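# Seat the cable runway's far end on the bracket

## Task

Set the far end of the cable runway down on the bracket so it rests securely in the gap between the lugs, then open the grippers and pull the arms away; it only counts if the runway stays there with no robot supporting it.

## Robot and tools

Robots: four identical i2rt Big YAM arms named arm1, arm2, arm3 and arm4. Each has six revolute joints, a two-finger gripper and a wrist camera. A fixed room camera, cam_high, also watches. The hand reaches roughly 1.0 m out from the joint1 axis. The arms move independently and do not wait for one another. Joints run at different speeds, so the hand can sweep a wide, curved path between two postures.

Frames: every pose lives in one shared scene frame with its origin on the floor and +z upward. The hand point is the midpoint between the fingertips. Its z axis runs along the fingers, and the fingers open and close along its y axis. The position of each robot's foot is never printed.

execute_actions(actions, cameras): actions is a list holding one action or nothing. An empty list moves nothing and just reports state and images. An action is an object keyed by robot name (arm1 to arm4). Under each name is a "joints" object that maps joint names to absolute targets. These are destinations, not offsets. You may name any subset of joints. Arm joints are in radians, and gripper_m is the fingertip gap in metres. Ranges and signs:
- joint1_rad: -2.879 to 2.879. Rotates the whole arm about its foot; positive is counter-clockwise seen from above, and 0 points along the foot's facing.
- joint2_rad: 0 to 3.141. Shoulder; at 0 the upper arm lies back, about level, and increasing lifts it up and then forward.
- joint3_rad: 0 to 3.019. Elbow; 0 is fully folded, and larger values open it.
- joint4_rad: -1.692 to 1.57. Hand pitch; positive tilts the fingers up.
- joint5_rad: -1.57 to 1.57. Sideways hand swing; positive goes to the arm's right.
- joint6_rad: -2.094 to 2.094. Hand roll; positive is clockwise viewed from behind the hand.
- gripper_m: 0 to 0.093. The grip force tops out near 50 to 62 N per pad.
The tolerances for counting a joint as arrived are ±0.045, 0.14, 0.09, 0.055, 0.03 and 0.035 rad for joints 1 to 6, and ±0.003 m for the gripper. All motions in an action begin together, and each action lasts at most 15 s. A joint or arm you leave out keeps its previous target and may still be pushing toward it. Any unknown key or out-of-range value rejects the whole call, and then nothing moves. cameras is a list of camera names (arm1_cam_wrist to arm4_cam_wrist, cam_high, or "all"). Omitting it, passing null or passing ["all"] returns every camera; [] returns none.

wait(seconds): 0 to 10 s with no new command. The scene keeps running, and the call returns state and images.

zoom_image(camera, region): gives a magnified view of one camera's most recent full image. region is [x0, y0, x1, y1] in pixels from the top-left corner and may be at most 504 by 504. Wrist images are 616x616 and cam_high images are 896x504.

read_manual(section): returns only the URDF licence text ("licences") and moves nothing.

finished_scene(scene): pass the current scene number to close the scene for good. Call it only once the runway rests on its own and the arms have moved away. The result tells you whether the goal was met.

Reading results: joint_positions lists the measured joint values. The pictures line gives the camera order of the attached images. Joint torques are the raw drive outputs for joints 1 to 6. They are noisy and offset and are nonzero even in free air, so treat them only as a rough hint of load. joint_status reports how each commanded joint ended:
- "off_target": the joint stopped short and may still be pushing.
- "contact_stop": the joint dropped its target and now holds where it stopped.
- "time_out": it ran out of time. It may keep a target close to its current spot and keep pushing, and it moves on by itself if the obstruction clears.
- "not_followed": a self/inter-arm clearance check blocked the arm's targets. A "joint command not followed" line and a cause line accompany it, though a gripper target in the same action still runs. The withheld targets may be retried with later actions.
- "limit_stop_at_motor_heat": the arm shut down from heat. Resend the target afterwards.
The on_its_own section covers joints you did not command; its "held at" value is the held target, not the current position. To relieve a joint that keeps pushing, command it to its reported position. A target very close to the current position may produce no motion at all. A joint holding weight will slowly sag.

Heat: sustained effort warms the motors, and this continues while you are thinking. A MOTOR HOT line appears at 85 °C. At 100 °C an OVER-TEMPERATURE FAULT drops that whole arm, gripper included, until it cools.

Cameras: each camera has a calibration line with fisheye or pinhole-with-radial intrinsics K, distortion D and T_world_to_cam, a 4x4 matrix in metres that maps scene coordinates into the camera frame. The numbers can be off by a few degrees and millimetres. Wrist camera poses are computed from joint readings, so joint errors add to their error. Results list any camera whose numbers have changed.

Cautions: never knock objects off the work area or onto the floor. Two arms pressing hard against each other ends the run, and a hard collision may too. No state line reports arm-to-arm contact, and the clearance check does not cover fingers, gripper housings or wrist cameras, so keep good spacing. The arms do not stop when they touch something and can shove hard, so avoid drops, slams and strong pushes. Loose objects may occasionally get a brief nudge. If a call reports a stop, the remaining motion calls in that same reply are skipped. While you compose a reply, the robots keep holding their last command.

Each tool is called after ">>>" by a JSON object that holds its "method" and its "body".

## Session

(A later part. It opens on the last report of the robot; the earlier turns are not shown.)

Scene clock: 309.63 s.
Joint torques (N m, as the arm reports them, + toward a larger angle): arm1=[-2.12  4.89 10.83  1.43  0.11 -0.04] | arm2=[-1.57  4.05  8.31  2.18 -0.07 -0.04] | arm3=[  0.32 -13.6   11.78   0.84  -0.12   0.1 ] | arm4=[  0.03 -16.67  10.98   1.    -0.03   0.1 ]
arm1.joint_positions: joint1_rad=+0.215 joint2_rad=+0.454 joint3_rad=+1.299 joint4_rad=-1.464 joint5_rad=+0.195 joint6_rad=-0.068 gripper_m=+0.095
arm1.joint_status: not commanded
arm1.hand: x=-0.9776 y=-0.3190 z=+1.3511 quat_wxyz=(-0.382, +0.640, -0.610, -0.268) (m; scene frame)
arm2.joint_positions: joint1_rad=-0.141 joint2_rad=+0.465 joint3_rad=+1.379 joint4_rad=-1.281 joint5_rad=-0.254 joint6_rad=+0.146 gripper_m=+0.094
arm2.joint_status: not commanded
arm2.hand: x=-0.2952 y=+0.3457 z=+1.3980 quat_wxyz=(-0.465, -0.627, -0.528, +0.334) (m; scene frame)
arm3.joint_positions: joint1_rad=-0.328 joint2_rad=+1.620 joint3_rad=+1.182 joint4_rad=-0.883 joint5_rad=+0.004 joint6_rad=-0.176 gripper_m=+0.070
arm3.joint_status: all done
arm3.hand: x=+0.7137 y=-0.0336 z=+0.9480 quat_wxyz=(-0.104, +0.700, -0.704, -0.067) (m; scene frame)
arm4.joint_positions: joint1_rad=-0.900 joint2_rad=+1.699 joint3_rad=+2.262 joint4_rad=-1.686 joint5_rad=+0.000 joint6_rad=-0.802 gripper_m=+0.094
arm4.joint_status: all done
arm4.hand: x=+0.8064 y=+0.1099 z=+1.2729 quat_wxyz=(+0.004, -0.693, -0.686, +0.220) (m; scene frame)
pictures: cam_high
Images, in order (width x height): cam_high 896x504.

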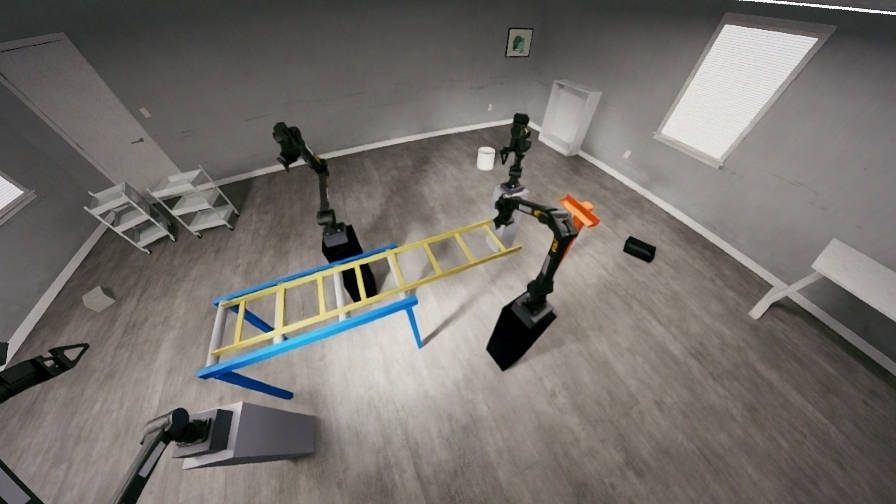

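>>> {"method": "execute_actions", "body": {"actions": [{"arm3":{"joints":{"joint1_rad":1.0,"joint2_rad":1.3}},"arm4":{"joints":{"joint2_rad":1.9,"joint1_rad":-0.87}}}], "cameras": []}}

>>> {"method": "execute_actions", "body": {"actions": [{"arm4":{"joints":{"joint2_rad":2.335,"joint3_rad":2.31,"joint4_rad":-1.51}}}], "cameras": ["cam_high","arm4_cam_wrist"]}}

Scene clock: 319.03 s.
Joint torques (N m, as the arm reports them, + toward a larger angle): arm1=[-2.13  4.81 10.87  1.37  0.12 -0.05] | arm2=[-1.56  4.06  8.29  2.2  -0.08 -0.04] | arm3=[-0.09 -9.7  13.19  1.34  0.    0.11] | arm4=[ -0.18 -21.05  10.02   0.71  -0.03   0.08]
arm1.joint_positions: joint1_rad=+0.215 joint2_rad=+0.454 joint3_rad=+1.299 joint4_rad=-1.464 joint5_rad=+0.195 joint6_rad=-0.068 gripper_m=+0.095
arm1.joint_status: not commanded
arm1.hand: x=-0.9776 y=-0.3190 z=+1.3511 quat_wxyz=(-0.382, +0.640, -0.610, -0.268) (m; scene frame)
arm2.joint_positions: joint1_rad=-0.141 joint2_rad=+0.465 joint3_rad=+1.379 joint4_rad=-1.281 joint5_rad=-0.254 joint6_rad=+0.146 gripper_m=+0.094
arm2.joint_status: not commanded
arm2.hand: x=-0.2952 y=+0.3457 z=+1.3980 quat_wxyz=(-0.465, -0.627, -0.528, +0.334) (m; scene frame)
arm3.joint_positions: joint1_rad=+0.998 joint2_rad=+1.282 joint3_rad=+1.184 joint4_rad=-0.883 joint5_rad=+0.001 joint6_rad=-0.176 gripper_m=+0.070
arm3.joint_status: all done
arm3.hand: x=+0.1675 y=-0.3339 z=+1.1120 quat_wxyz=(-0.086, +0.950, -0.120, -0.275) (m; scene frame)
arm4.joint_positions: joint1_rad=-0.883 joint2_rad=+1.898 joint3_rad=+2.281 joint4_rad=-1.686 joint5_rad=+0.000 joint6_rad=-0.802 gripper_m=+0.094
arm4.joint_status: all done
arm4.hand: x=+0.7709 y=+0.0609 z=+1.1664 quat_wxyz=(+0.001, -0.698, -0.703, +0.132) (m; scene frame)
pictures: none
No camera images: the call's "cameras" was empty. Leave "cameras" out to get every camera's image.

Scene clock: 320.90 s.
Joint torques (N m, as the arm reports them, + toward a larger angle): arm1=[-2.08  4.94 10.87  1.41  0.12 -0.04] | arm2=[-1.59  4.06  8.3   2.19 -0.07 -0.04] | arm3=[-0.05 -9.73 13.3   1.34  0.    0.11] | arm4=[ -0.19 -25.45  11.04   0.58  -0.02   0.05]
arm1.joint_positions: joint1_rad=+0.215 joint2_rad=+0.454 joint3_rad=+1.299 joint4_rad=-1.464 joint5_rad=+0.195 joint6_rad=-0.068 gripper_m=+0.095
arm1.joint_status: not commanded
arm1.hand: x=-0.9776 y=-0.3190 z=+1.3511 quat_wxyz=(-0.382, +0.640, -0.610, -0.268) (m; scene frame)
arm2.joint_positions: joint1_rad=-0.141 joint2_rad=+0.465 joint3_rad=+1.379 joint4_rad=-1.281 joint5_rad=-0.254 joint6_rad=+0.146 gripper_m=+0.094
arm2.joint_status: not commanded
arm2.hand: x=-0.2952 y=+0.3457 z=+1.3980 quat_wxyz=(-0.465, -0.627, -0.528, +0.334) (m; scene frame)
arm3.joint_positions: joint1_rad=+0.998 joint2_rad=+1.282 joint3_rad=+1.184 joint4_rad=-0.883 joint5_rad=+0.001 joint6_rad=-0.176 gripper_m=+0.070
arm3.joint_status: not commanded
arm3.hand: x=+0.1675 y=-0.3339 z=+1.1120 quat_wxyz=(-0.086, +0.950, -0.120, -0.275) (m; scene frame)
arm4.joint_positions: joint1_rad=-0.883 joint2_rad=+2.317 joint3_rad=+2.278 joint4_rad=-1.515 joint5_rad=+0.000 joint6_rad=-0.801 gripper_m=+0.094
arm4.joint_status: all done
arm4.hand: x=+0.7096 y=-0.0002 z=+0.8949 quat_wxyz=(-0.001, -0.705, -0.710, +0.007) (m; scene frame)
pictures: arm4_cam_wrist, cam_high
camera_calibration (this result's frames):
arm4_cam_wrist: T_world_to_cam=[[-0.999935, -0.0105921, -0.00433334, 0.714319], [-0.0111727, 0.821509, 0.570086, -0.494641], [-0.00247855, 0.570097, -0.821574, 0.858891], [0, 0, 0, 1]] pos_world=[0.710875, -0.0757318, 0.990725]
Images, in order (width x height): arm4_cam_wrist 616x616, cam_high 896x504.

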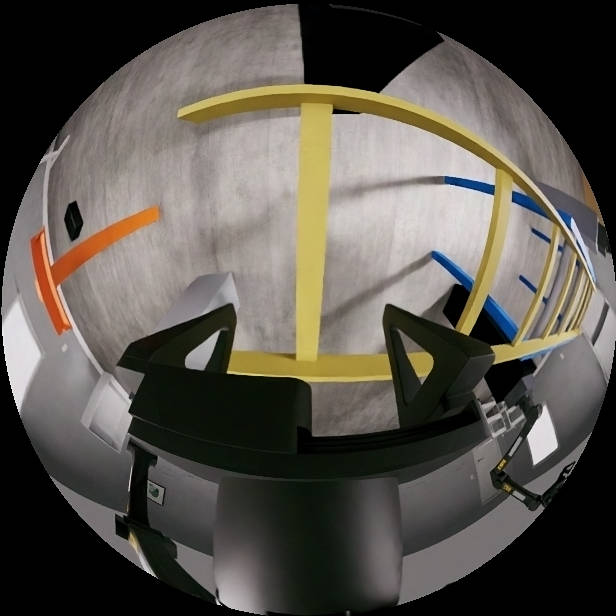

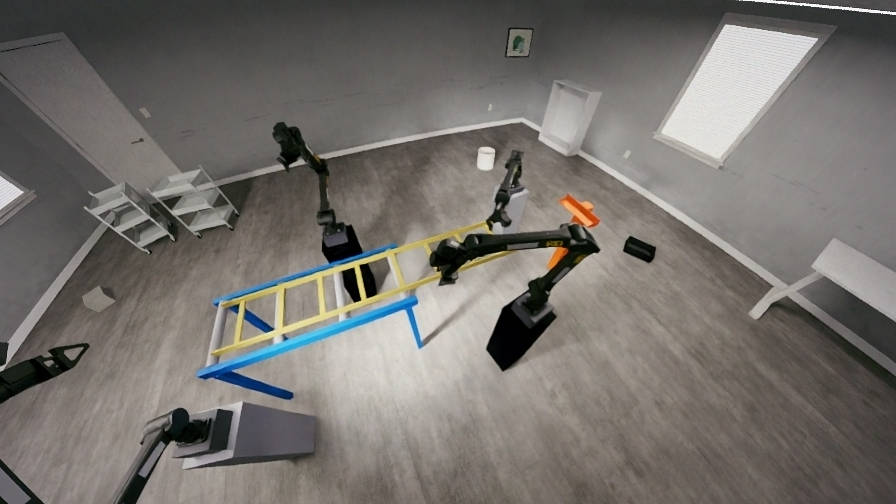

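>>> {"method": "execute_actions", "body": {"actions": [{"arm4":{"joints":{"joint2_rad":2.41,"joint3_rad":2.115,"joint4_rad":-1.285,"joint6_rad":-0.74}},"arm3":{"joints":{"joint2_rad":0.6,"joint3_rad":0.8,"joint4_rad":-0.5,"joint6_rad":0}}}], "cameras": ["arm4_cam_wrist"]}}

Scene clock: 338.27 s.
Joint torques (N m, as the arm reports them, + toward a larger angle): arm1=[-2.21  4.84 10.83  1.42  0.12 -0.04] | arm2=[-1.53  4.04  8.31  2.18 -0.07 -0.04] | arm3=[-0.13  0.84 11.76  2.38  0.02  0.14] | arm4=[ -0.36 -27.76   9.13   0.71  -0.02   0.08]
arm1.joint_positions: joint1_rad=+0.215 joint2_rad=+0.454 joint3_rad=+1.299 joint4_rad=-1.464 joint5_rad=+0.195 joint6_rad=-0.068 gripper_m=+0.095
arm1.joint_status: not commanded
arm1.hand: x=-0.9776 y=-0.3190 z=+1.3511 quat_wxyz=(-0.382, +0.640, -0.610, -0.268) (m; scene frame)
arm2.joint_positions: joint1_rad=-0.141 joint2_rad=+0.465 joint3_rad=+1.379 joint4_rad=-1.281 joint5_rad=-0.254 joint6_rad=+0.146 gripper_m=+0.094
arm2.joint_status: not commanded
arm2.hand: x=-0.2952 y=+0.3457 z=+1.3980 quat_wxyz=(-0.465, -0.627, -0.528, +0.334) (m; scene frame)
arm3.joint_positions: joint1_rad=+0.998 joint2_rad=+0.593 joint3_rad=+0.806 joint4_rad=-0.517 joint5_rad=+0.001 joint6_rad=-0.012 gripper_m=+0.070
arm3.joint_status: all done
arm3.hand: x=+0.2964 y=-0.3926 z=+1.2471 quat_wxyz=(-0.129, +0.790, -0.166, -0.576) (m; scene frame)
arm4.joint_positions: joint1_rad=-0.883 joint2_rad=+2.412 joint3_rad=+2.101 joint4_rad=-1.295 joint5_rad=+0.000 joint6_rad=-0.752 gripper_m=+0.094
arm4.joint_status: all done
arm4.hand: x=+0.7173 y=+0.0067 z=+0.7630 quat_wxyz=(-0.001, -0.722, -0.692, -0.019) (m; scene frame)
pictures: arm4_cam_wrist
camera_calibration (this result's frames):
arm4_cam_wrist: T_world_to_cam=[[-0.998446, 0.0388865, -0.03993, 0.747193], [0.00719751, 0.800362, 0.599474, -0.460582], [0.0552699, 0.598254, -0.799398, 0.688068], [0, 0, 0, 1]] pos_world=[0.711317, -0.0720628, 0.855982]
Images, in order (width x height): arm4_cam_wrist 616x616.

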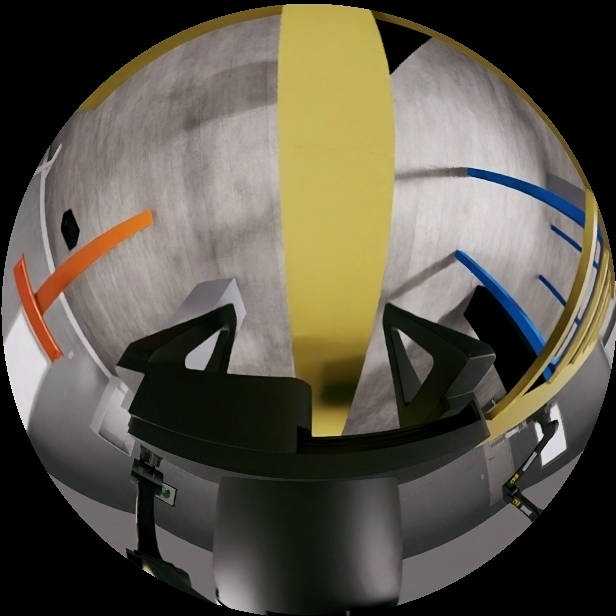

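>>> {"method": "execute_actions", "body": {"actions": [{"arm4":{"joints":{"joint3_rad":2.175}},"arm3":{"joints":{"joint1_rad":0.3}}}], "cameras": []}}

>>> {"method": "execute_actions", "body": {"actions": [{"arm4":{"joints":{"gripper_m":0}},"arm3":{"joints":{"joint1_rad":-0.2}}}], "cameras": ["arm4_cam_wrist","cam_high"]}}

Scene clock: 345.47 s.
Joint torques (N m, as the arm reports them, + toward a larger angle): arm1=[-2.32  4.97 10.87  1.37  0.11 -0.05] | arm2=[-1.57  4.05  8.31  2.2  -0.07 -0.04] | arm3=[-1.04  0.42 11.83  2.39  0.02  0.14] | arm4=[ -0.22 -28.03  10.96   0.73  -0.04   0.06]
arm1.joint_positions: joint1_rad=+0.215 joint2_rad=+0.454 joint3_rad=+1.299 joint4_rad=-1.464 joint5_rad=+0.195 joint6_rad=-0.068 gripper_m=+0.095
arm1.joint_status: not commanded
arm1.hand: x=-0.9776 y=-0.3190 z=+1.3511 quat_wxyz=(-0.382, +0.640, -0.610, -0.268) (m; scene frame)
arm2.joint_positions: joint1_rad=-0.141 joint2_rad=+0.465 joint3_rad=+1.379 joint4_rad=-1.281 joint5_rad=-0.254 joint6_rad=+0.146 gripper_m=+0.094
arm2.joint_status: not commanded
arm2.hand: x=-0.2952 y=+0.3457 z=+1.3980 quat_wxyz=(-0.465, -0.627, -0.528, +0.334) (m; scene frame)
arm3.joint_positions: joint1_rad=+0.310 joint2_rad=+0.593 joint3_rad=+0.806 joint4_rad=-0.517 joint5_rad=+0.001 joint6_rad=-0.011 gripper_m=+0.070
arm3.joint_status: all done
arm3.hand: x=+0.4627 y=-0.2218 z=+1.2477 quat_wxyz=(-0.317, +0.688, -0.422, -0.499) (m; scene frame)
arm4.joint_positions: joint1_rad=-0.883 joint2_rad=+2.409 joint3_rad=+2.138 joint4_rad=-1.294 joint5_rad=+0.000 joint6_rad=-0.752 gripper_m=+0.094
arm4.joint_status: all done
arm4.hand: x=+0.7074 y=-0.0029 z=+0.7781 quat_wxyz=(-0.001, -0.722, -0.692, +0.001) (m; scene frame)
pictures: none
No camera images: the call's "cameras" was empty. Leave "cameras" out to get every camera's image.

Scene clock: 346.60 s.
Joint torques (N m, as the arm reports them, + toward a larger angle): arm1=[-2.03  4.99 10.85  1.38  0.12 -0.04] | arm2=[-1.59  4.02  8.3   2.17 -0.07 -0.04] | arm3=[-1.03  0.47 11.8   2.39  0.02  0.14] | arm4=[ -0.15 -28.1   11.09   0.74  -0.04   0.2 ]
arm1.joint_positions: joint1_rad=+0.215 joint2_rad=+0.454 joint3_rad=+1.299 joint4_rad=-1.464 joint5_rad=+0.195 joint6_rad=-0.068 gripper_m=+0.095
arm1.joint_status: not commanded
arm1.hand: x=-0.9776 y=-0.3190 z=+1.3511 quat_wxyz=(-0.382, +0.640, -0.610, -0.268) (m; scene frame)
arm2.joint_positions: joint1_rad=-0.141 joint2_rad=+0.465 joint3_rad=+1.379 joint4_rad=-1.281 joint5_rad=-0.254 joint6_rad=+0.146 gripper_m=+0.094
arm2.joint_status: not commanded
arm2.hand: x=-0.2952 y=+0.3457 z=+1.3980 quat_wxyz=(-0.465, -0.627, -0.528, +0.334) (m; scene frame)
arm3.joint_positions: joint1_rad=-0.190 joint2_rad=+0.593 joint3_rad=+0.806 joint4_rad=-0.517 joint5_rad=+0.001 joint6_rad=-0.011 gripper_m=+0.070
arm3.joint_status: all done
arm3.hand: x=+0.6341 y=-0.1862 z=+1.2484 quat_wxyz=(-0.431, +0.562, -0.579, -0.405) (m; scene frame)
arm4.joint_positions: joint1_rad=-0.882 joint2_rad=+2.409 joint3_rad=+2.138 joint4_rad=-1.294 joint5_rad=+0.000 joint6_rad=-0.764 gripper_m=+0.023
arm4.joint_status: gripper_m off_target (ended at +0.023, target +0.000)
arm4.hand: x=+0.7081 y=-0.0033 z=+0.7781 quat_wxyz=(-0.001, -0.718, -0.697, +0.001) (m; scene frame)
pictures: arm4_cam_wrist, cam_high
camera_calibration (this result's frames):
arm4_cam_wrist: T_world_to_cam=[[-0.99958, 0.0260605, -0.012697, 0.718643], [0.0139755, 0.816946, 0.576545, -0.448395], [0.0253978, 0.576126, -0.816966, 0.741381], [0, 0, 0, 1]] pos_world=[0.705778, -0.0795422, 0.873328]
Images, in order (width x height): arm4_cam_wrist 616x616, cam_high 896x504.

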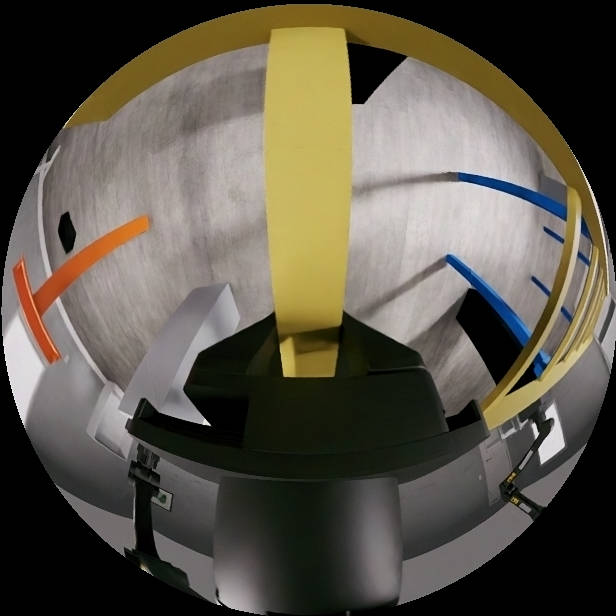

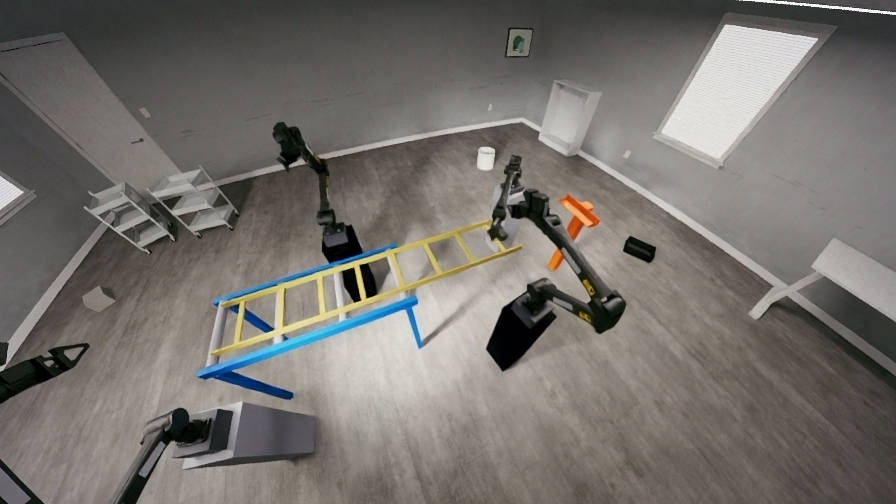

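>>> {"method": "execute_actions", "body": {"actions": [{"arm4":{"joints":{"joint1_rad":-0.74,"joint2_rad":2.19,"joint3_rad":1.80,"joint4_rad":-1.17,"joint6_rad":-0.62}},"arm3":{"joints":{"joint1_rad":-0.9}}}], "cameras": []}}

>>> {"method": "execute_actions", "body": {"actions": [{"arm4":{"joints":{"joint1_rad":-0.56,"joint2_rad":2.0,"joint3_rad":1.51,"joint4_rad":-1.046,"joint6_rad":-0.44}},"arm3":{"joints":{"joint1_rad":-1.35}}}], "cameras": ["arm4_cam_wrist","cam_high"]}}

Scene clock: 365.57 s.
Joint torques (N m, as the arm reports them, + toward a larger angle): arm1=[-2.2   4.77 10.81  1.34  0.14 -0.05] | arm2=[-1.57  4.11  8.3   2.19 -0.08 -0.04] | arm3=[-1.02  0.49 11.82  2.39  0.03  0.14] | arm4=[ -2.69 -26.41  10.26   0.03   0.09  -0.39]
arm1.joint_positions: joint1_rad=+0.215 joint2_rad=+0.454 joint3_rad=+1.299 joint4_rad=-1.464 joint5_rad=+0.195 joint6_rad=-0.068 gripper_m=+0.095
arm1.joint_status: not commanded
arm1.hand: x=-0.9776 y=-0.3190 z=+1.3511 quat_wxyz=(-0.382, +0.640, -0.610, -0.268) (m; scene frame)
arm2.joint_positions: joint1_rad=-0.141 joint2_rad=+0.465 joint3_rad=+1.379 joint4_rad=-1.281 joint5_rad=-0.254 joint6_rad=+0.146 gripper_m=+0.094
arm2.joint_status: not commanded
arm2.hand: x=-0.2952 y=+0.3457 z=+1.3980 quat_wxyz=(-0.465, -0.627, -0.528, +0.334) (m; scene frame)
arm3.joint_positions: joint1_rad=-0.890 joint2_rad=+0.593 joint3_rad=+0.806 joint4_rad=-0.517 joint5_rad=+0.001 joint6_rad=-0.011 gripper_m=+0.070
arm3.joint_status: all done
arm3.hand: x=+0.8580 y=-0.2796 z=+1.2496 quat_wxyz=(-0.545, +0.329, -0.735, -0.233) (m; scene frame)
arm4.joint_positions: joint1_rad=-0.716 joint2_rad=+2.210 joint3_rad=+1.764 joint4_rad=-1.162 joint5_rad=-0.003 joint6_rad=-0.590 gripper_m=+0.023
arm4.joint_status: all done
arm4.hand: x=+0.8456 y=-0.0161 z=+0.7770 quat_wxyz=(+0.001, -0.720, -0.694, -0.020) (m; scene frame)
pictures: none
No camera images: the call's "cameras" was empty. Leave "cameras" out to get every camera's image.

Scene clock: 367.27 s.
Joint torques (N m, as the arm reports them, + toward a larger angle): arm1=[-2.23  4.8  10.78  1.41  0.13 -0.06] | arm2=[-1.51  4.05  8.3   2.18 -0.07 -0.04] | arm3=[-1.01  0.57 11.82  2.4   0.02  0.14] | arm4=[ -2.02 -26.13  10.88  -0.3    0.1   -0.11]
arm1.joint_positions: joint1_rad=+0.215 joint2_rad=+0.454 joint3_rad=+1.299 joint4_rad=-1.464 joint5_rad=+0.195 joint6_rad=-0.068 gripper_m=+0.095
arm1.joint_status: not commanded
arm1.hand: x=-0.9776 y=-0.3190 z=+1.3511 quat_wxyz=(-0.382, +0.640, -0.610, -0.268) (m; scene frame)
arm2.joint_positions: joint1_rad=-0.141 joint2_rad=+0.465 joint3_rad=+1.379 joint4_rad=-1.281 joint5_rad=-0.254 joint6_rad=+0.146 gripper_m=+0.094
arm2.joint_status: not commanded
arm2.hand: x=-0.2952 y=+0.3457 z=+1.3980 quat_wxyz=(-0.465, -0.627, -0.528, +0.334) (m; scene frame)
arm3.joint_positions: joint1_rad=-1.340 joint2_rad=+0.593 joint3_rad=+0.806 joint4_rad=-0.517 joint5_rad=+0.001 joint6_rad=-0.011 gripper_m=+0.070
arm3.joint_status: all done
arm3.hand: x=+0.9472 y=-0.4098 z=+1.2502 quat_wxyz=(-0.584, +0.156, -0.790, -0.107) (m; scene frame)
arm4.joint_positions: joint1_rad=-0.546 joint2_rad=+2.052 joint3_rad=+1.457 joint4_rad=-1.029 joint5_rad=-0.002 joint6_rad=-0.436 gripper_m=+0.023
arm4.joint_status: all done
arm4.hand: x=+0.9723 y=-0.0027 z=+0.7692 quat_wxyz=(+0.007, -0.715, -0.699, -0.027) (m; scene frame)
pictures: arm4_cam_wrist, cam_high
camera_calibration (this result's frames):
arm4_cam_wrist: T_world_to_cam=[[-0.998982, 0.0196714, -0.0406015, 1.00339], [-0.0095592, 0.787214, 0.616605, -0.455495], [0.0440916, 0.616366, -0.786225, 0.685332], [0, 0, 0, 1]] pos_world=[0.967797, -0.0835809, 0.860425]
Images, in order (width x height): arm4_cam_wrist 616x616, cam_high 896x504.

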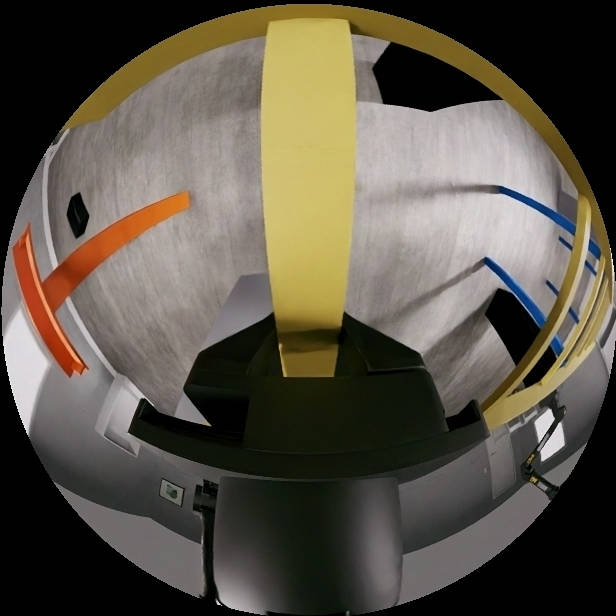

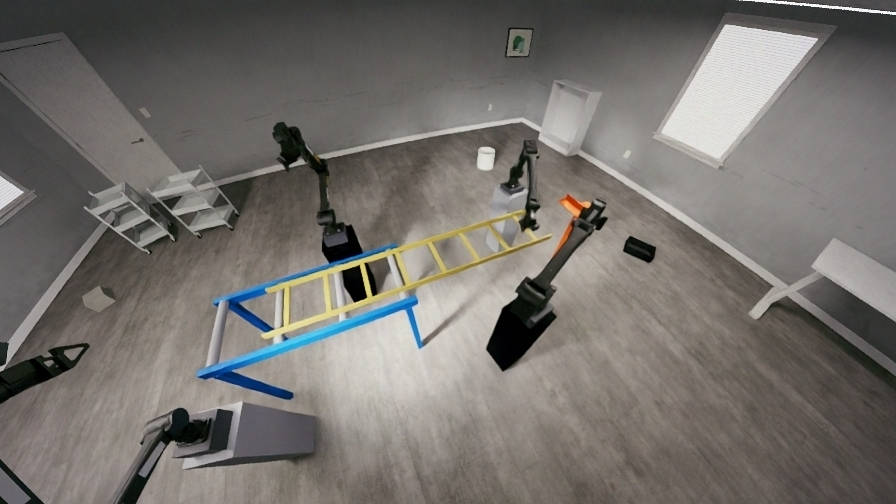

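>>> {"method": "execute_actions", "body": {"actions": [{"arm4":{"joints":{"joint1_rad":-0.335,"joint2_rad":1.83,"joint3_rad":1.39,"joint4_rad":-0.985,"joint6_rad":-0.21}},"arm3":{"joints":{"joint1_rad":-1.65,"joint2_rad":1.6,"joint3_rad":1.9,"joint4_rad":0.4,"joint5_rad":-1.2,"gripper_m":0.093}}}], "cameras": []}}

Scene clock: 385.47 s.
Joint torques (N m, as the arm reports them, + toward a larger angle): arm1=[-2.    4.96 10.8   1.4   0.11 -0.05] | arm2=[-1.5   4.12  8.3   2.19 -0.08 -0.04] | arm3=[ -0.6  -15.7   15.31   1.52   0.3    0.17] | arm4=[ -1.4  -30.69  11.69  -0.31   0.05  -0.03]
arm1.joint_positions: joint1_rad=+0.215 joint2_rad=+0.454 joint3_rad=+1.299 joint4_rad=-1.464 joint5_rad=+0.195 joint6_rad=-0.068 gripper_m=+0.095
arm1.joint_status: not commanded
arm1.hand: x=-0.9776 y=-0.3190 z=+1.3511 quat_wxyz=(-0.382, +0.640, -0.610, -0.268) (m; scene frame)
arm2.joint_positions: joint1_rad=-0.141 joint2_rad=+0.465 joint3_rad=+1.379 joint4_rad=-1.281 joint5_rad=-0.254 joint6_rad=+0.146 gripper_m=+0.094
arm2.joint_status: not commanded
arm2.hand: x=-0.2952 y=+0.3457 z=+1.3980 quat_wxyz=(-0.465, -0.627, -0.528, +0.334) (m; scene frame)
arm3.joint_positions: joint1_rad=-1.645 joint2_rad=+1.589 joint3_rad=+1.857 joint4_rad=+0.385 joint5_rad=-1.196 joint6_rad=-0.009 gripper_m=+0.093
arm3.joint_status: all done
arm3.hand: x=+1.1779 y=-0.3389 z=+1.5380 quat_wxyz=(-0.733, +0.520, -0.344, -0.271) (m; scene frame)
arm4.joint_positions: joint1_rad=-0.329 joint2_rad=+1.956 joint3_rad=+1.323 joint4_rad=-0.966 joint5_rad=-0.001 joint6_rad=-0.213 gripper_m=+0.023
arm4.joint_status: all done
arm4.hand: x=+1.0941 y=-0.0129 z=+0.7788 quat_wxyz=(+0.006, -0.717, -0.697, -0.014) (m; scene frame)
pictures: none
No camera images: the call's "cameras" was empty. Leave "cameras" out to get every camera's image.

>>> {"method": "execute_actions", "body": {"actions": [{"arm4":{"joints":{"joint1_rad":-0.03,"joint2_rad":1.72,"joint3_rad":1.38,"joint4_rad":-0.99,"joint6_rad":0.095}},"arm3":{"joints":{"joint2_rad":2.3}}}], "cameras": ["arm3_cam_wrist","arm4_cam_wrist","cam_high"]}}

Scene clock: 398.23 s.
Joint torques (N m, as the arm reports them, + toward a larger angle): arm1=[-2.17  5.11 10.85  1.42  0.12 -0.05] | arm2=[-1.53  4.07  8.29  2.17 -0.08 -0.05] | arm3=[ -0.61 -29.09  14.     1.48  -0.13   0.11] | arm4=[ -0.08 -35.71  13.54  -0.41   0.1    0.18]
arm1.joint_positions: joint1_rad=+0.215 joint2_rad=+0.454 joint3_rad=+1.299 joint4_rad=-1.464 joint5_rad=+0.195 joint6_rad=-0.068 gripper_m=+0.095
arm1.joint_status: not commanded
arm1.hand: x=-0.9776 y=-0.3190 z=+1.3511 quat_wxyz=(-0.382, +0.640, -0.610, -0.268) (m; scene frame)
arm2.joint_positions: joint1_rad=-0.141 joint2_rad=+0.465 joint3_rad=+1.379 joint4_rad=-1.281 joint5_rad=-0.254 joint6_rad=+0.146 gripper_m=+0.094
arm2.joint_status: not commanded
arm2.hand: x=-0.2952 y=+0.3457 z=+1.3980 quat_wxyz=(-0.465, -0.627, -0.528, +0.334) (m; scene frame)
arm3.joint_positions: joint1_rad=-1.645 joint2_rad=+2.309 joint3_rad=+1.867 joint4_rad=+0.397 joint5_rad=-1.197 joint6_rad=-0.009 gripper_m=+0.093
arm3.joint_status: all done
arm3.hand: x=+1.4146 y=-0.3226 z=+1.0421 quat_wxyz=(-0.559, +0.414, -0.580, -0.424) (m; scene frame)
arm4.joint_positions: joint1_rad=-0.044 joint2_rad=+1.911 joint3_rad=+1.288 joint4_rad=-0.970 joint5_rad=-0.002 joint6_rad=+0.072 gripper_m=+0.023
arm4.joint_status: joint2_rad time_out (moved -0.046 of -0.236); joint3_rad time_out (moved -0.034 of +0.057); the others done
arm4.on_its_own: joint2_rad reads +1.911 and still pushes toward +1.720 since a time_out; joint3_rad reads +1.288 and still pushes toward +1.380 since a time_out
arm4.hand: x=+1.2427 y=-0.0166 z=+0.7916 quat_wxyz=(+0.006, -0.717, -0.697, -0.009) (m; scene frame)
pictures: arm3_cam_wrist, arm4_cam_wrist, cam_high
camera_calibration (this result's frames):
arm3_cam_wrist: T_world_to_cam=[[0.954032, -0.29868, -0.0247631, -1.41815], [-0.195677, -0.558171, -0.806322, 0.940481], [0.22701, 0.774103, -0.590958, 0.664608], [0, 0, 0, 1]] pos_world=[1.38612, -0.413099, 1.11597]
arm4_cam_wrist: T_world_to_cam=[[-0.999558, 0.0248579, -0.0162792, 1.25625], [0.0102308, 0.802274, 0.596868, -0.464467], [0.0278973, 0.596438, -0.802174, 0.731988], [0, 0, 0, 1]] pos_world=[1.24003, -0.0951834, 0.884858]
Images, in order (width x height): arm3_cam_wrist 616x616, arm4_cam_wrist 616x616, cam_high 896x504.

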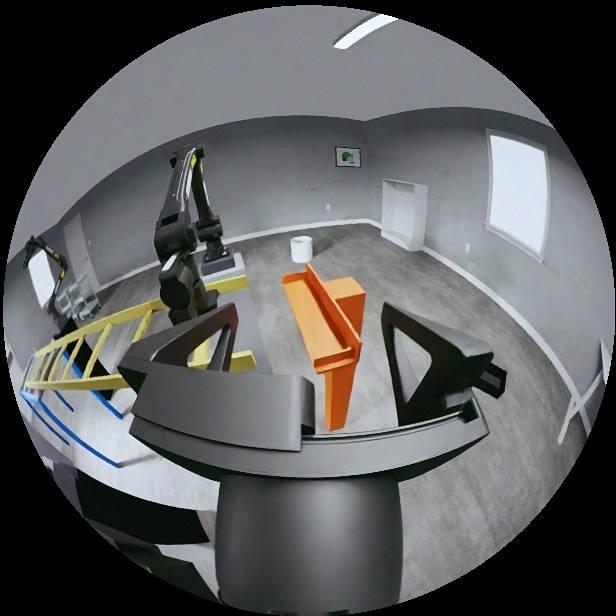

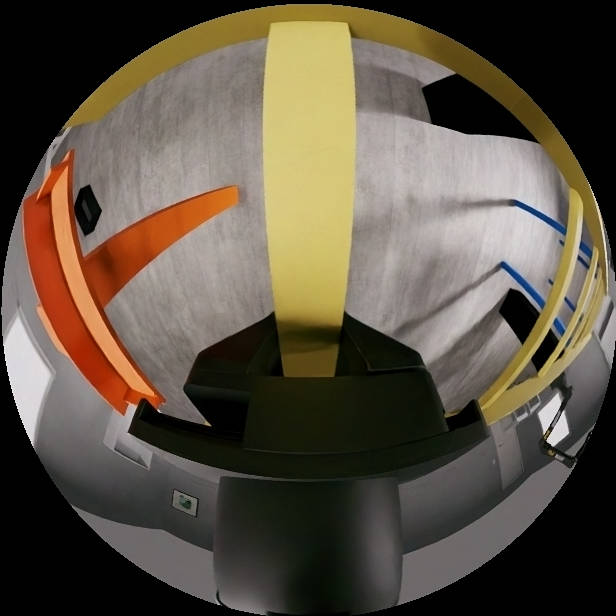

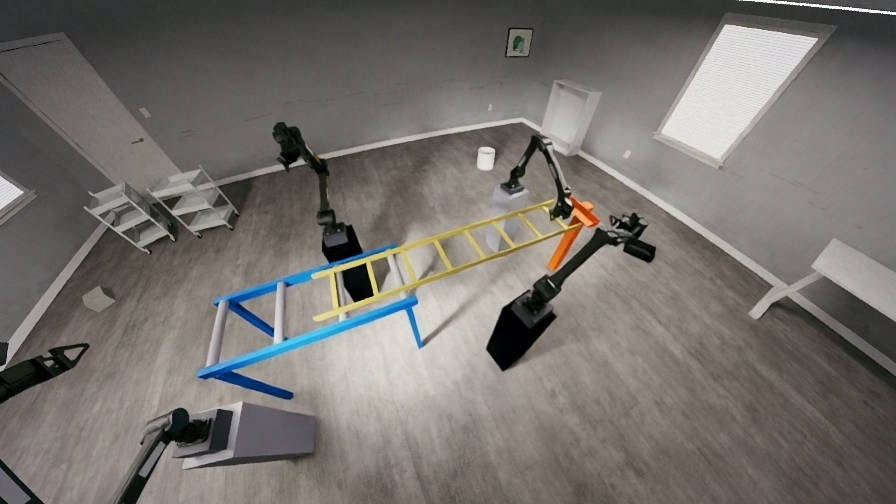

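>>> {"method": "execute_actions", "body": {"actions": [{"arm4":{"joints":{"joint1_rad":0.17,"joint2_rad":1.70,"joint3_rad":1.445,"joint4_rad":-1.045,"joint6_rad":0.29}}}], "cameras": ["arm3_cam_wrist","arm4_cam_wrist"]}}

Scene clock: 413.10 s.
Joint torques (N m, as the arm reports them, + toward a larger angle): arm1=[-2.18  4.93 10.85  1.37  0.12 -0.05] | arm2=[-1.55  4.12  8.31  2.17 -0.07 -0.05] | arm3=[ -0.59 -28.89  13.97   1.52  -0.13   0.11] | arm4=[ -1.09 -36.35  14.98  -1.21   0.19   0.14]
arm1.joint_positions: joint1_rad=+0.215 joint2_rad=+0.454 joint3_rad=+1.299 joint4_rad=-1.464 joint5_rad=+0.195 joint6_rad=-0.068 gripper_m=+0.095
arm1.joint_status: not commanded
arm1.hand: x=-0.9776 y=-0.3190 z=+1.3511 quat_wxyz=(-0.382, +0.640, -0.610, -0.268) (m; scene frame)
arm2.joint_positions: joint1_rad=-0.141 joint2_rad=+0.465 joint3_rad=+1.379 joint4_rad=-1.281 joint5_rad=-0.254 joint6_rad=+0.146 gripper_m=+0.094
arm2.joint_status: not commanded
arm2.hand: x=-0.2952 y=+0.3457 z=+1.3980 quat_wxyz=(-0.465, -0.627, -0.528, +0.334) (m; scene frame)
arm3.joint_positions: joint1_rad=-1.645 joint2_rad=+2.309 joint3_rad=+1.867 joint4_rad=+0.397 joint5_rad=-1.197 joint6_rad=-0.009 gripper_m=+0.093
arm3.joint_status: not commanded
arm3.hand: x=+1.4146 y=-0.3226 z=+1.0421 quat_wxyz=(-0.559, +0.414, -0.580, -0.424) (m; scene frame)
arm4.joint_positions: joint1_rad=+0.167 joint2_rad=+1.901 joint3_rad=+1.290 joint4_rad=-1.001 joint5_rad=-0.003 joint6_rad=+0.271 gripper_m=+0.023
arm4.joint_status: joint2_rad time_out (moved -0.010 of -0.211); joint3_rad time_out (moved +0.002 of +0.157); the others done
arm4.on_its_own: joint2_rad reads +1.901 and still pushes toward +1.700 since a time_out; joint3_rad reads +1.290 and still pushes toward +1.402 since a time_out
arm4.hand: x=+1.3494 y=+0.0051 z=+0.7978 quat_wxyz=(+0.016, -0.712, -0.701, -0.013) (m; scene frame)
pictures: arm3_cam_wrist, arm4_cam_wrist
camera_calibration (this result's frames):
arm3_cam_wrist: T_world_to_cam=[[0.954032, -0.29868, -0.0247631, -1.41815], [-0.195677, -0.558171, -0.806322, 0.940481], [0.22701, 0.774103, -0.590958, 0.664608], [0, 0, 0, 1]] pos_world=[1.38612, -0.413099, 1.11597]
arm4_cam_wrist: T_world_to_cam=[[-0.999885, 0.0124045, -0.0087287, 1.35701], [0.00447602, 0.791157, 0.611596, -0.490569], [0.0144924, 0.611487, -0.791122, 0.730239], [0, 0, 0, 1]] pos_world=[1.34846, -0.0752472, 0.889583]
Images, in order (width x height): arm3_cam_wrist 616x616, arm4_cam_wrist 616x616.

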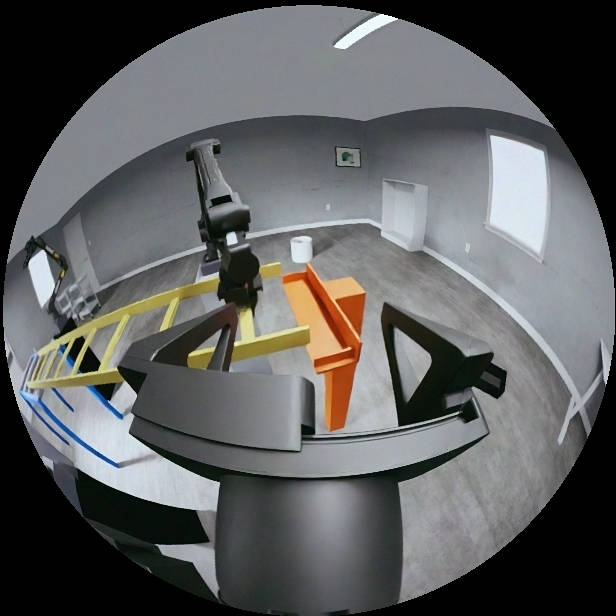

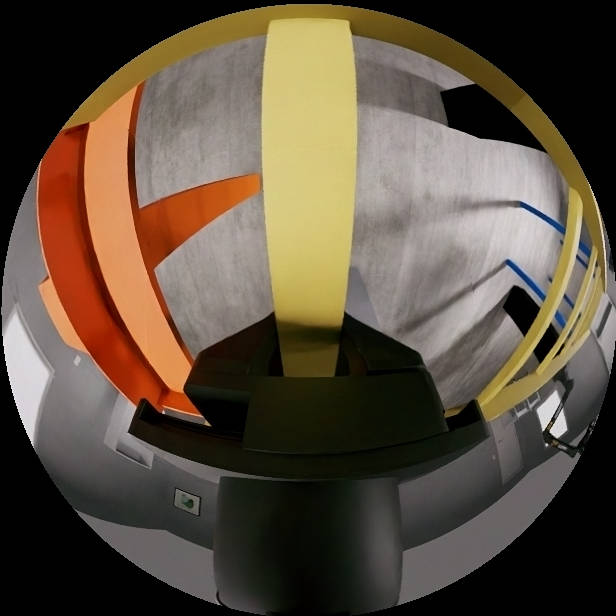

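>>> {"method": "execute_actions", "body": {"actions": [{"arm4":{"joints":{"joint3_rad":1.52,"joint4_rad":-0.98}}}], "cameras": ["arm3_cam_wrist"]}}

Scene clock: 428.23 s.
Joint torques (N m, as the arm reports them, + toward a larger angle): arm1=[-2.15  4.83 10.87  1.41  0.12 -0.03] | arm2=[-1.58  4.06  8.31  2.18 -0.07 -0.04] | arm3=[ -0.65 -28.96  13.95   1.53  -0.13   0.12] | arm4=[ -1.06 -36.26  15.27   0.6    0.19   0.06]
arm1.joint_positions: joint1_rad=+0.215 joint2_rad=+0.454 joint3_rad=+1.299 joint4_rad=-1.464 joint5_rad=+0.195 joint6_rad=-0.068 gripper_m=+0.095
arm1.joint_status: not commanded
arm1.hand: x=-0.9776 y=-0.3190 z=+1.3511 quat_wxyz=(-0.382, +0.640, -0.610, -0.268) (m; scene frame)
arm2.joint_positions: joint1_rad=-0.141 joint2_rad=+0.465 joint3_rad=+1.379 joint4_rad=-1.281 joint5_rad=-0.254 joint6_rad=+0.146 gripper_m=+0.094
arm2.joint_status: not commanded
arm2.hand: x=-0.2952 y=+0.3457 z=+1.3980 quat_wxyz=(-0.465, -0.627, -0.528, +0.334) (m; scene frame)
arm3.joint_positions: joint1_rad=-1.645 joint2_rad=+2.309 joint3_rad=+1.867 joint4_rad=+0.397 joint5_rad=-1.197 joint6_rad=-0.009 gripper_m=+0.093
arm3.joint_status: not commanded
arm3.hand: x=+1.4146 y=-0.3226 z=+1.0421 quat_wxyz=(-0.559, +0.414, -0.580, -0.424) (m; scene frame)
arm4.joint_positions: joint1_rad=+0.167 joint2_rad=+1.901 joint3_rad=+1.324 joint4_rad=-0.987 joint5_rad=-0.003 joint6_rad=+0.278 gripper_m=+0.023
arm4.joint_status: joint3_rad time_out (moved +0.034 of +0.230); the others done
arm4.on_its_own: joint2_rad reads +1.901 and still pushes toward +1.700 since a time_out; joint3_rad reads +1.324 and still pushes toward +1.437 since a time_out
arm4.hand: x=+1.3542 y=-0.0135 z=+0.8084 quat_wxyz=(-0.005, -0.715, -0.699, -0.001) (m; scene frame)
pictures: arm3_cam_wrist
camera_calibration (this result's frames):
arm3_cam_wrist: T_world_to_cam=[[0.954032, -0.29868, -0.0247631, -1.41815], [-0.195677, -0.558171, -0.806322, 0.940481], [0.22701, 0.774103, -0.590958, 0.664608], [0, 0, 0, 1]] pos_world=[1.38612, -0.413099, 1.11597]
Images, in order (width x height): arm3_cam_wrist 616x616.

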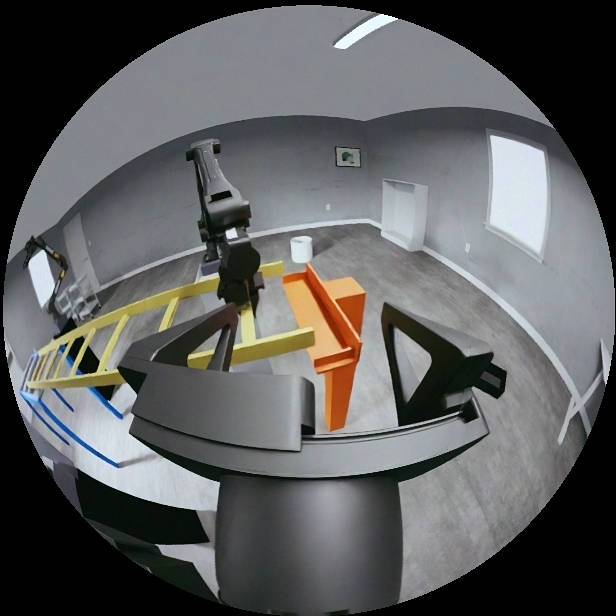

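>>> {"method": "execute_actions", "body": {"actions": [{"arm4":{"joints":{"joint1_rad":0.26,"joint3_rad":1.56,"joint4_rad":-0.96,"joint6_rad":0.385}}}], "cameras": ["arm3_cam_wrist","arm4_cam_wrist","cam_high"]}}

Scene clock: 438.13 s.
Joint torques (N m, as the arm reports them, + toward a larger angle): arm1=[-2.19  4.95 10.86  1.42  0.11 -0.03] | arm2=[-1.59  4.07  8.31  2.18 -0.07 -0.04] | arm3=[ -0.67 -28.88  13.96   1.52  -0.13   0.12] | arm4=[ -1.67 -37.17  15.63   1.48   0.43  -0.08]
arm1.joint_positions: joint1_rad=+0.215 joint2_rad=+0.454 joint3_rad=+1.299 joint4_rad=-1.464 joint5_rad=+0.195 joint6_rad=-0.068 gripper_m=+0.095
arm1.joint_status: not commanded
arm1.hand: x=-0.9776 y=-0.3190 z=+1.3511 quat_wxyz=(-0.382, +0.640, -0.610, -0.268) (m; scene frame)
arm2.joint_positions: joint1_rad=-0.141 joint2_rad=+0.465 joint3_rad=+1.379 joint4_rad=-1.281 joint5_rad=-0.254 joint6_rad=+0.146 gripper_m=+0.094
arm2.joint_status: not commanded
arm2.hand: x=-0.2952 y=+0.3457 z=+1.3980 quat_wxyz=(-0.465, -0.627, -0.528, +0.334) (m; scene frame)
arm3.joint_positions: joint1_rad=-1.645 joint2_rad=+2.309 joint3_rad=+1.867 joint4_rad=+0.397 joint5_rad=-1.197 joint6_rad=-0.009 gripper_m=+0.093
arm3.joint_status: not commanded
arm3.hand: x=+1.4146 y=-0.3226 z=+1.0421 quat_wxyz=(-0.559, +0.414, -0.580, -0.424) (m; scene frame)
arm4.joint_positions: joint1_rad=+0.268 joint2_rad=+1.900 joint3_rad=+1.383 joint4_rad=-0.986 joint5_rad=-0.009 joint6_rad=+0.387 gripper_m=+0.023
arm4.joint_status: joint3_rad time_out (moved +0.059 of +0.236); the others done
arm4.on_its_own: joint2_rad reads +1.900 and still pushes toward +1.700 since a time_out; joint3_rad reads +1.383 and still pushes toward +1.496 since a time_out
arm4.hand: x=+1.4157 y=-0.0219 z=+0.8291 quat_wxyz=(-0.035, -0.717, -0.696, +0.008) (m; scene frame)
pictures: arm3_cam_wrist, arm4_cam_wrist, cam_high
camera_calibration (this result's frames):
arm3_cam_wrist: T_world_to_cam=[[0.954032, -0.29868, -0.0247631, -1.41815], [-0.195677, -0.558171, -0.806322, 0.940481], [0.22701, 0.774103, -0.590958, 0.664608], [0, 0, 0, 1]] pos_world=[1.38612, -0.413099, 1.11597]
arm4_cam_wrist: T_world_to_cam=[[-0.998441, 0.0239644, -0.0504188, 1.4567], [-0.00628824, 0.849141, 0.528128, -0.402964], [0.055469, 0.527622, -0.847666, 0.757641], [0, 0, 0, 1]] pos_world=[1.40987, -0.0924834, 0.928489]
Images, in order (width x height): arm3_cam_wrist 616x616, arm4_cam_wrist 616x616, cam_high 896x504.

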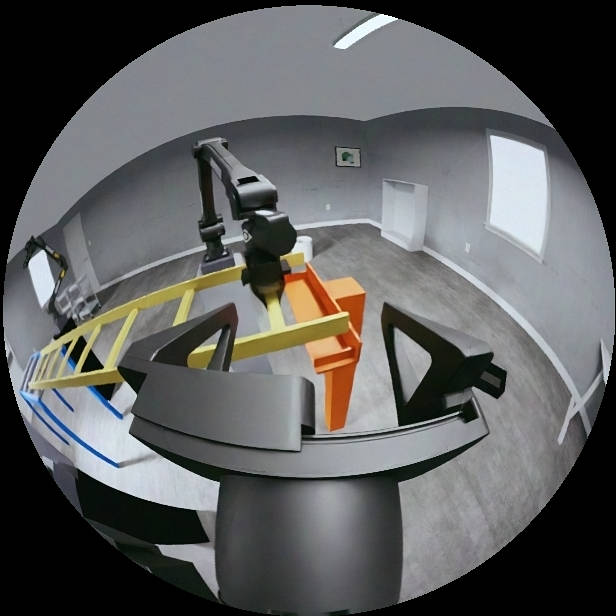

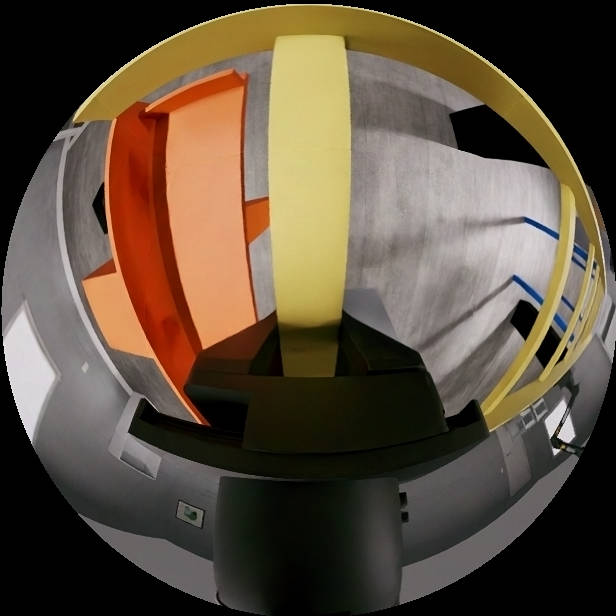

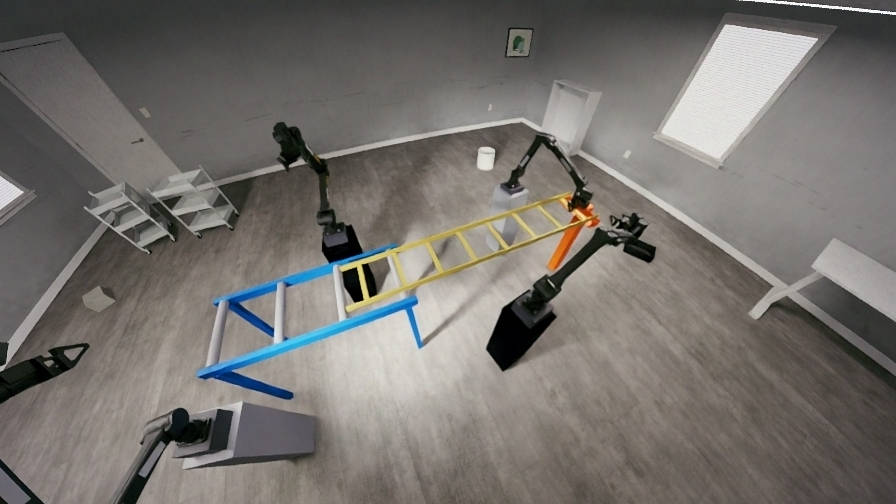

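>>> {"method": "zoom_image", "body": {"camera": "arm4_cam_wrist", "region": [60, 20, 360, 220]}}

Region (60, 20, 360, 220) of arm4_cam_wrist's 616x616 image, scaled by 1.680, with more detail than that image has.

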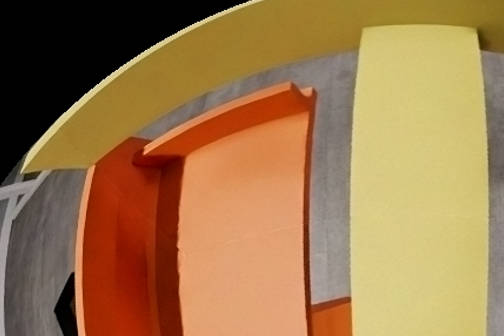

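>>> {"method": "execute_actions", "body": {"actions": [{"arm4":{"joints":{"joint2_rad":1.79,"joint4_rad":-0.99}}}], "cameras": ["arm3_cam_wrist","arm4_cam_wrist"]}}

Scene clock: 457.07 s.
Joint torques (N m, as the arm reports them, + toward a larger angle): arm1=[-2.14  4.73 10.82  1.4   0.12 -0.05] | arm2=[-1.64  4.01  8.3   2.19 -0.07 -0.04] | arm3=[ -0.6  -28.91  13.95   1.53  -0.13   0.11] | arm4=[ -1.54 -32.54  15.36   0.21   0.1   -0.06]
arm1.joint_positions: joint1_rad=+0.215 joint2_rad=+0.454 joint3_rad=+1.299 joint4_rad=-1.464 joint5_rad=+0.195 joint6_rad=-0.068 gripper_m=+0.095
arm1.joint_status: not commanded
arm1.hand: x=-0.9776 y=-0.3190 z=+1.3511 quat_wxyz=(-0.382, +0.640, -0.610, -0.268) (m; scene frame)
arm2.joint_positions: joint1_rad=-0.141 joint2_rad=+0.465 joint3_rad=+1.379 joint4_rad=-1.281 joint5_rad=-0.254 joint6_rad=+0.146 gripper_m=+0.094
arm2.joint_status: not commanded
arm2.hand: x=-0.2952 y=+0.3457 z=+1.3980 quat_wxyz=(-0.465, -0.627, -0.528, +0.334) (m; scene frame)
arm3.joint_positions: joint1_rad=-1.645 joint2_rad=+2.309 joint3_rad=+1.867 joint4_rad=+0.397 joint5_rad=-1.197 joint6_rad=-0.009 gripper_m=+0.093
arm3.joint_status: not commanded
arm3.hand: x=+1.4146 y=-0.3226 z=+1.0421 quat_wxyz=(-0.559, +0.414, -0.580, -0.424) (m; scene frame)
arm4.joint_positions: joint1_rad=+0.268 joint2_rad=+1.936 joint3_rad=+1.384 joint4_rad=-0.983 joint5_rad=+0.000 joint6_rad=+0.385 gripper_m=+0.023
arm4.joint_status: joint2_rad off_target (ended at +1.936, target +1.790); the others done
arm4.on_its_own: joint2_rad reads +1.936 and still pushes toward +1.790 since a time_out; joint3_rad reads +1.384 and still pushes toward +1.496 since a time_out
arm4.hand: x=+1.4131 y=-0.0197 z=+0.8099 quat_wxyz=(-0.018, -0.717, -0.697, +0.006) (m; scene frame)
pictures: arm3_cam_wrist, arm4_cam_wrist
camera_calibration (this result's frames):
arm3_cam_wrist: T_world_to_cam=[[0.954032, -0.29868, -0.0247631, -1.41815], [-0.195677, -0.558171, -0.806322, 0.940481], [0.22701, 0.774103, -0.590958, 0.664608], [0, 0, 0, 1]] pos_world=[1.38612, -0.413099, 1.11597]
arm4_cam_wrist: T_world_to_cam=[[-0.999258, 0.0242993, -0.0298891, 1.43761], [0.00377856, 0.834021, 0.55172, -0.428384], [0.0383346, 0.551197, -0.833494, 0.753509], [0, 0, 0, 1]] pos_world=[1.40928, -0.092984, 0.907362]
Images, in order (width x height): arm3_cam_wrist 616x616, arm4_cam_wrist 616x616.

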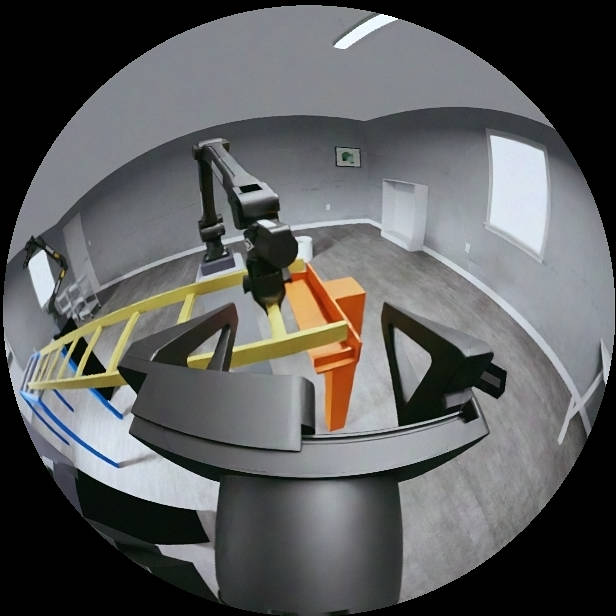

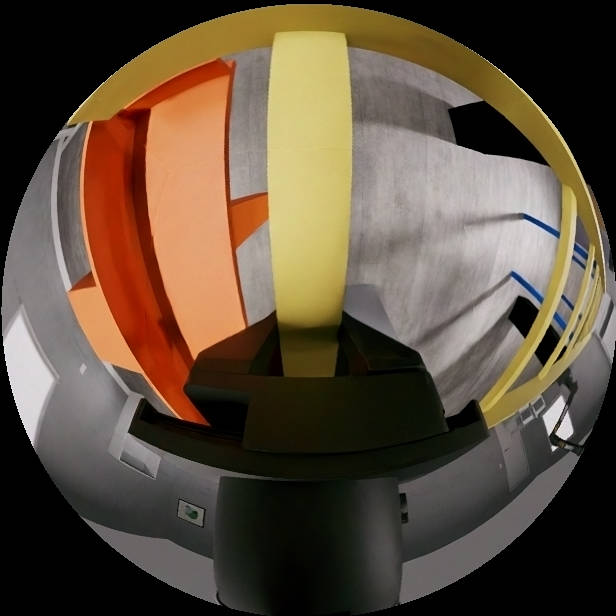

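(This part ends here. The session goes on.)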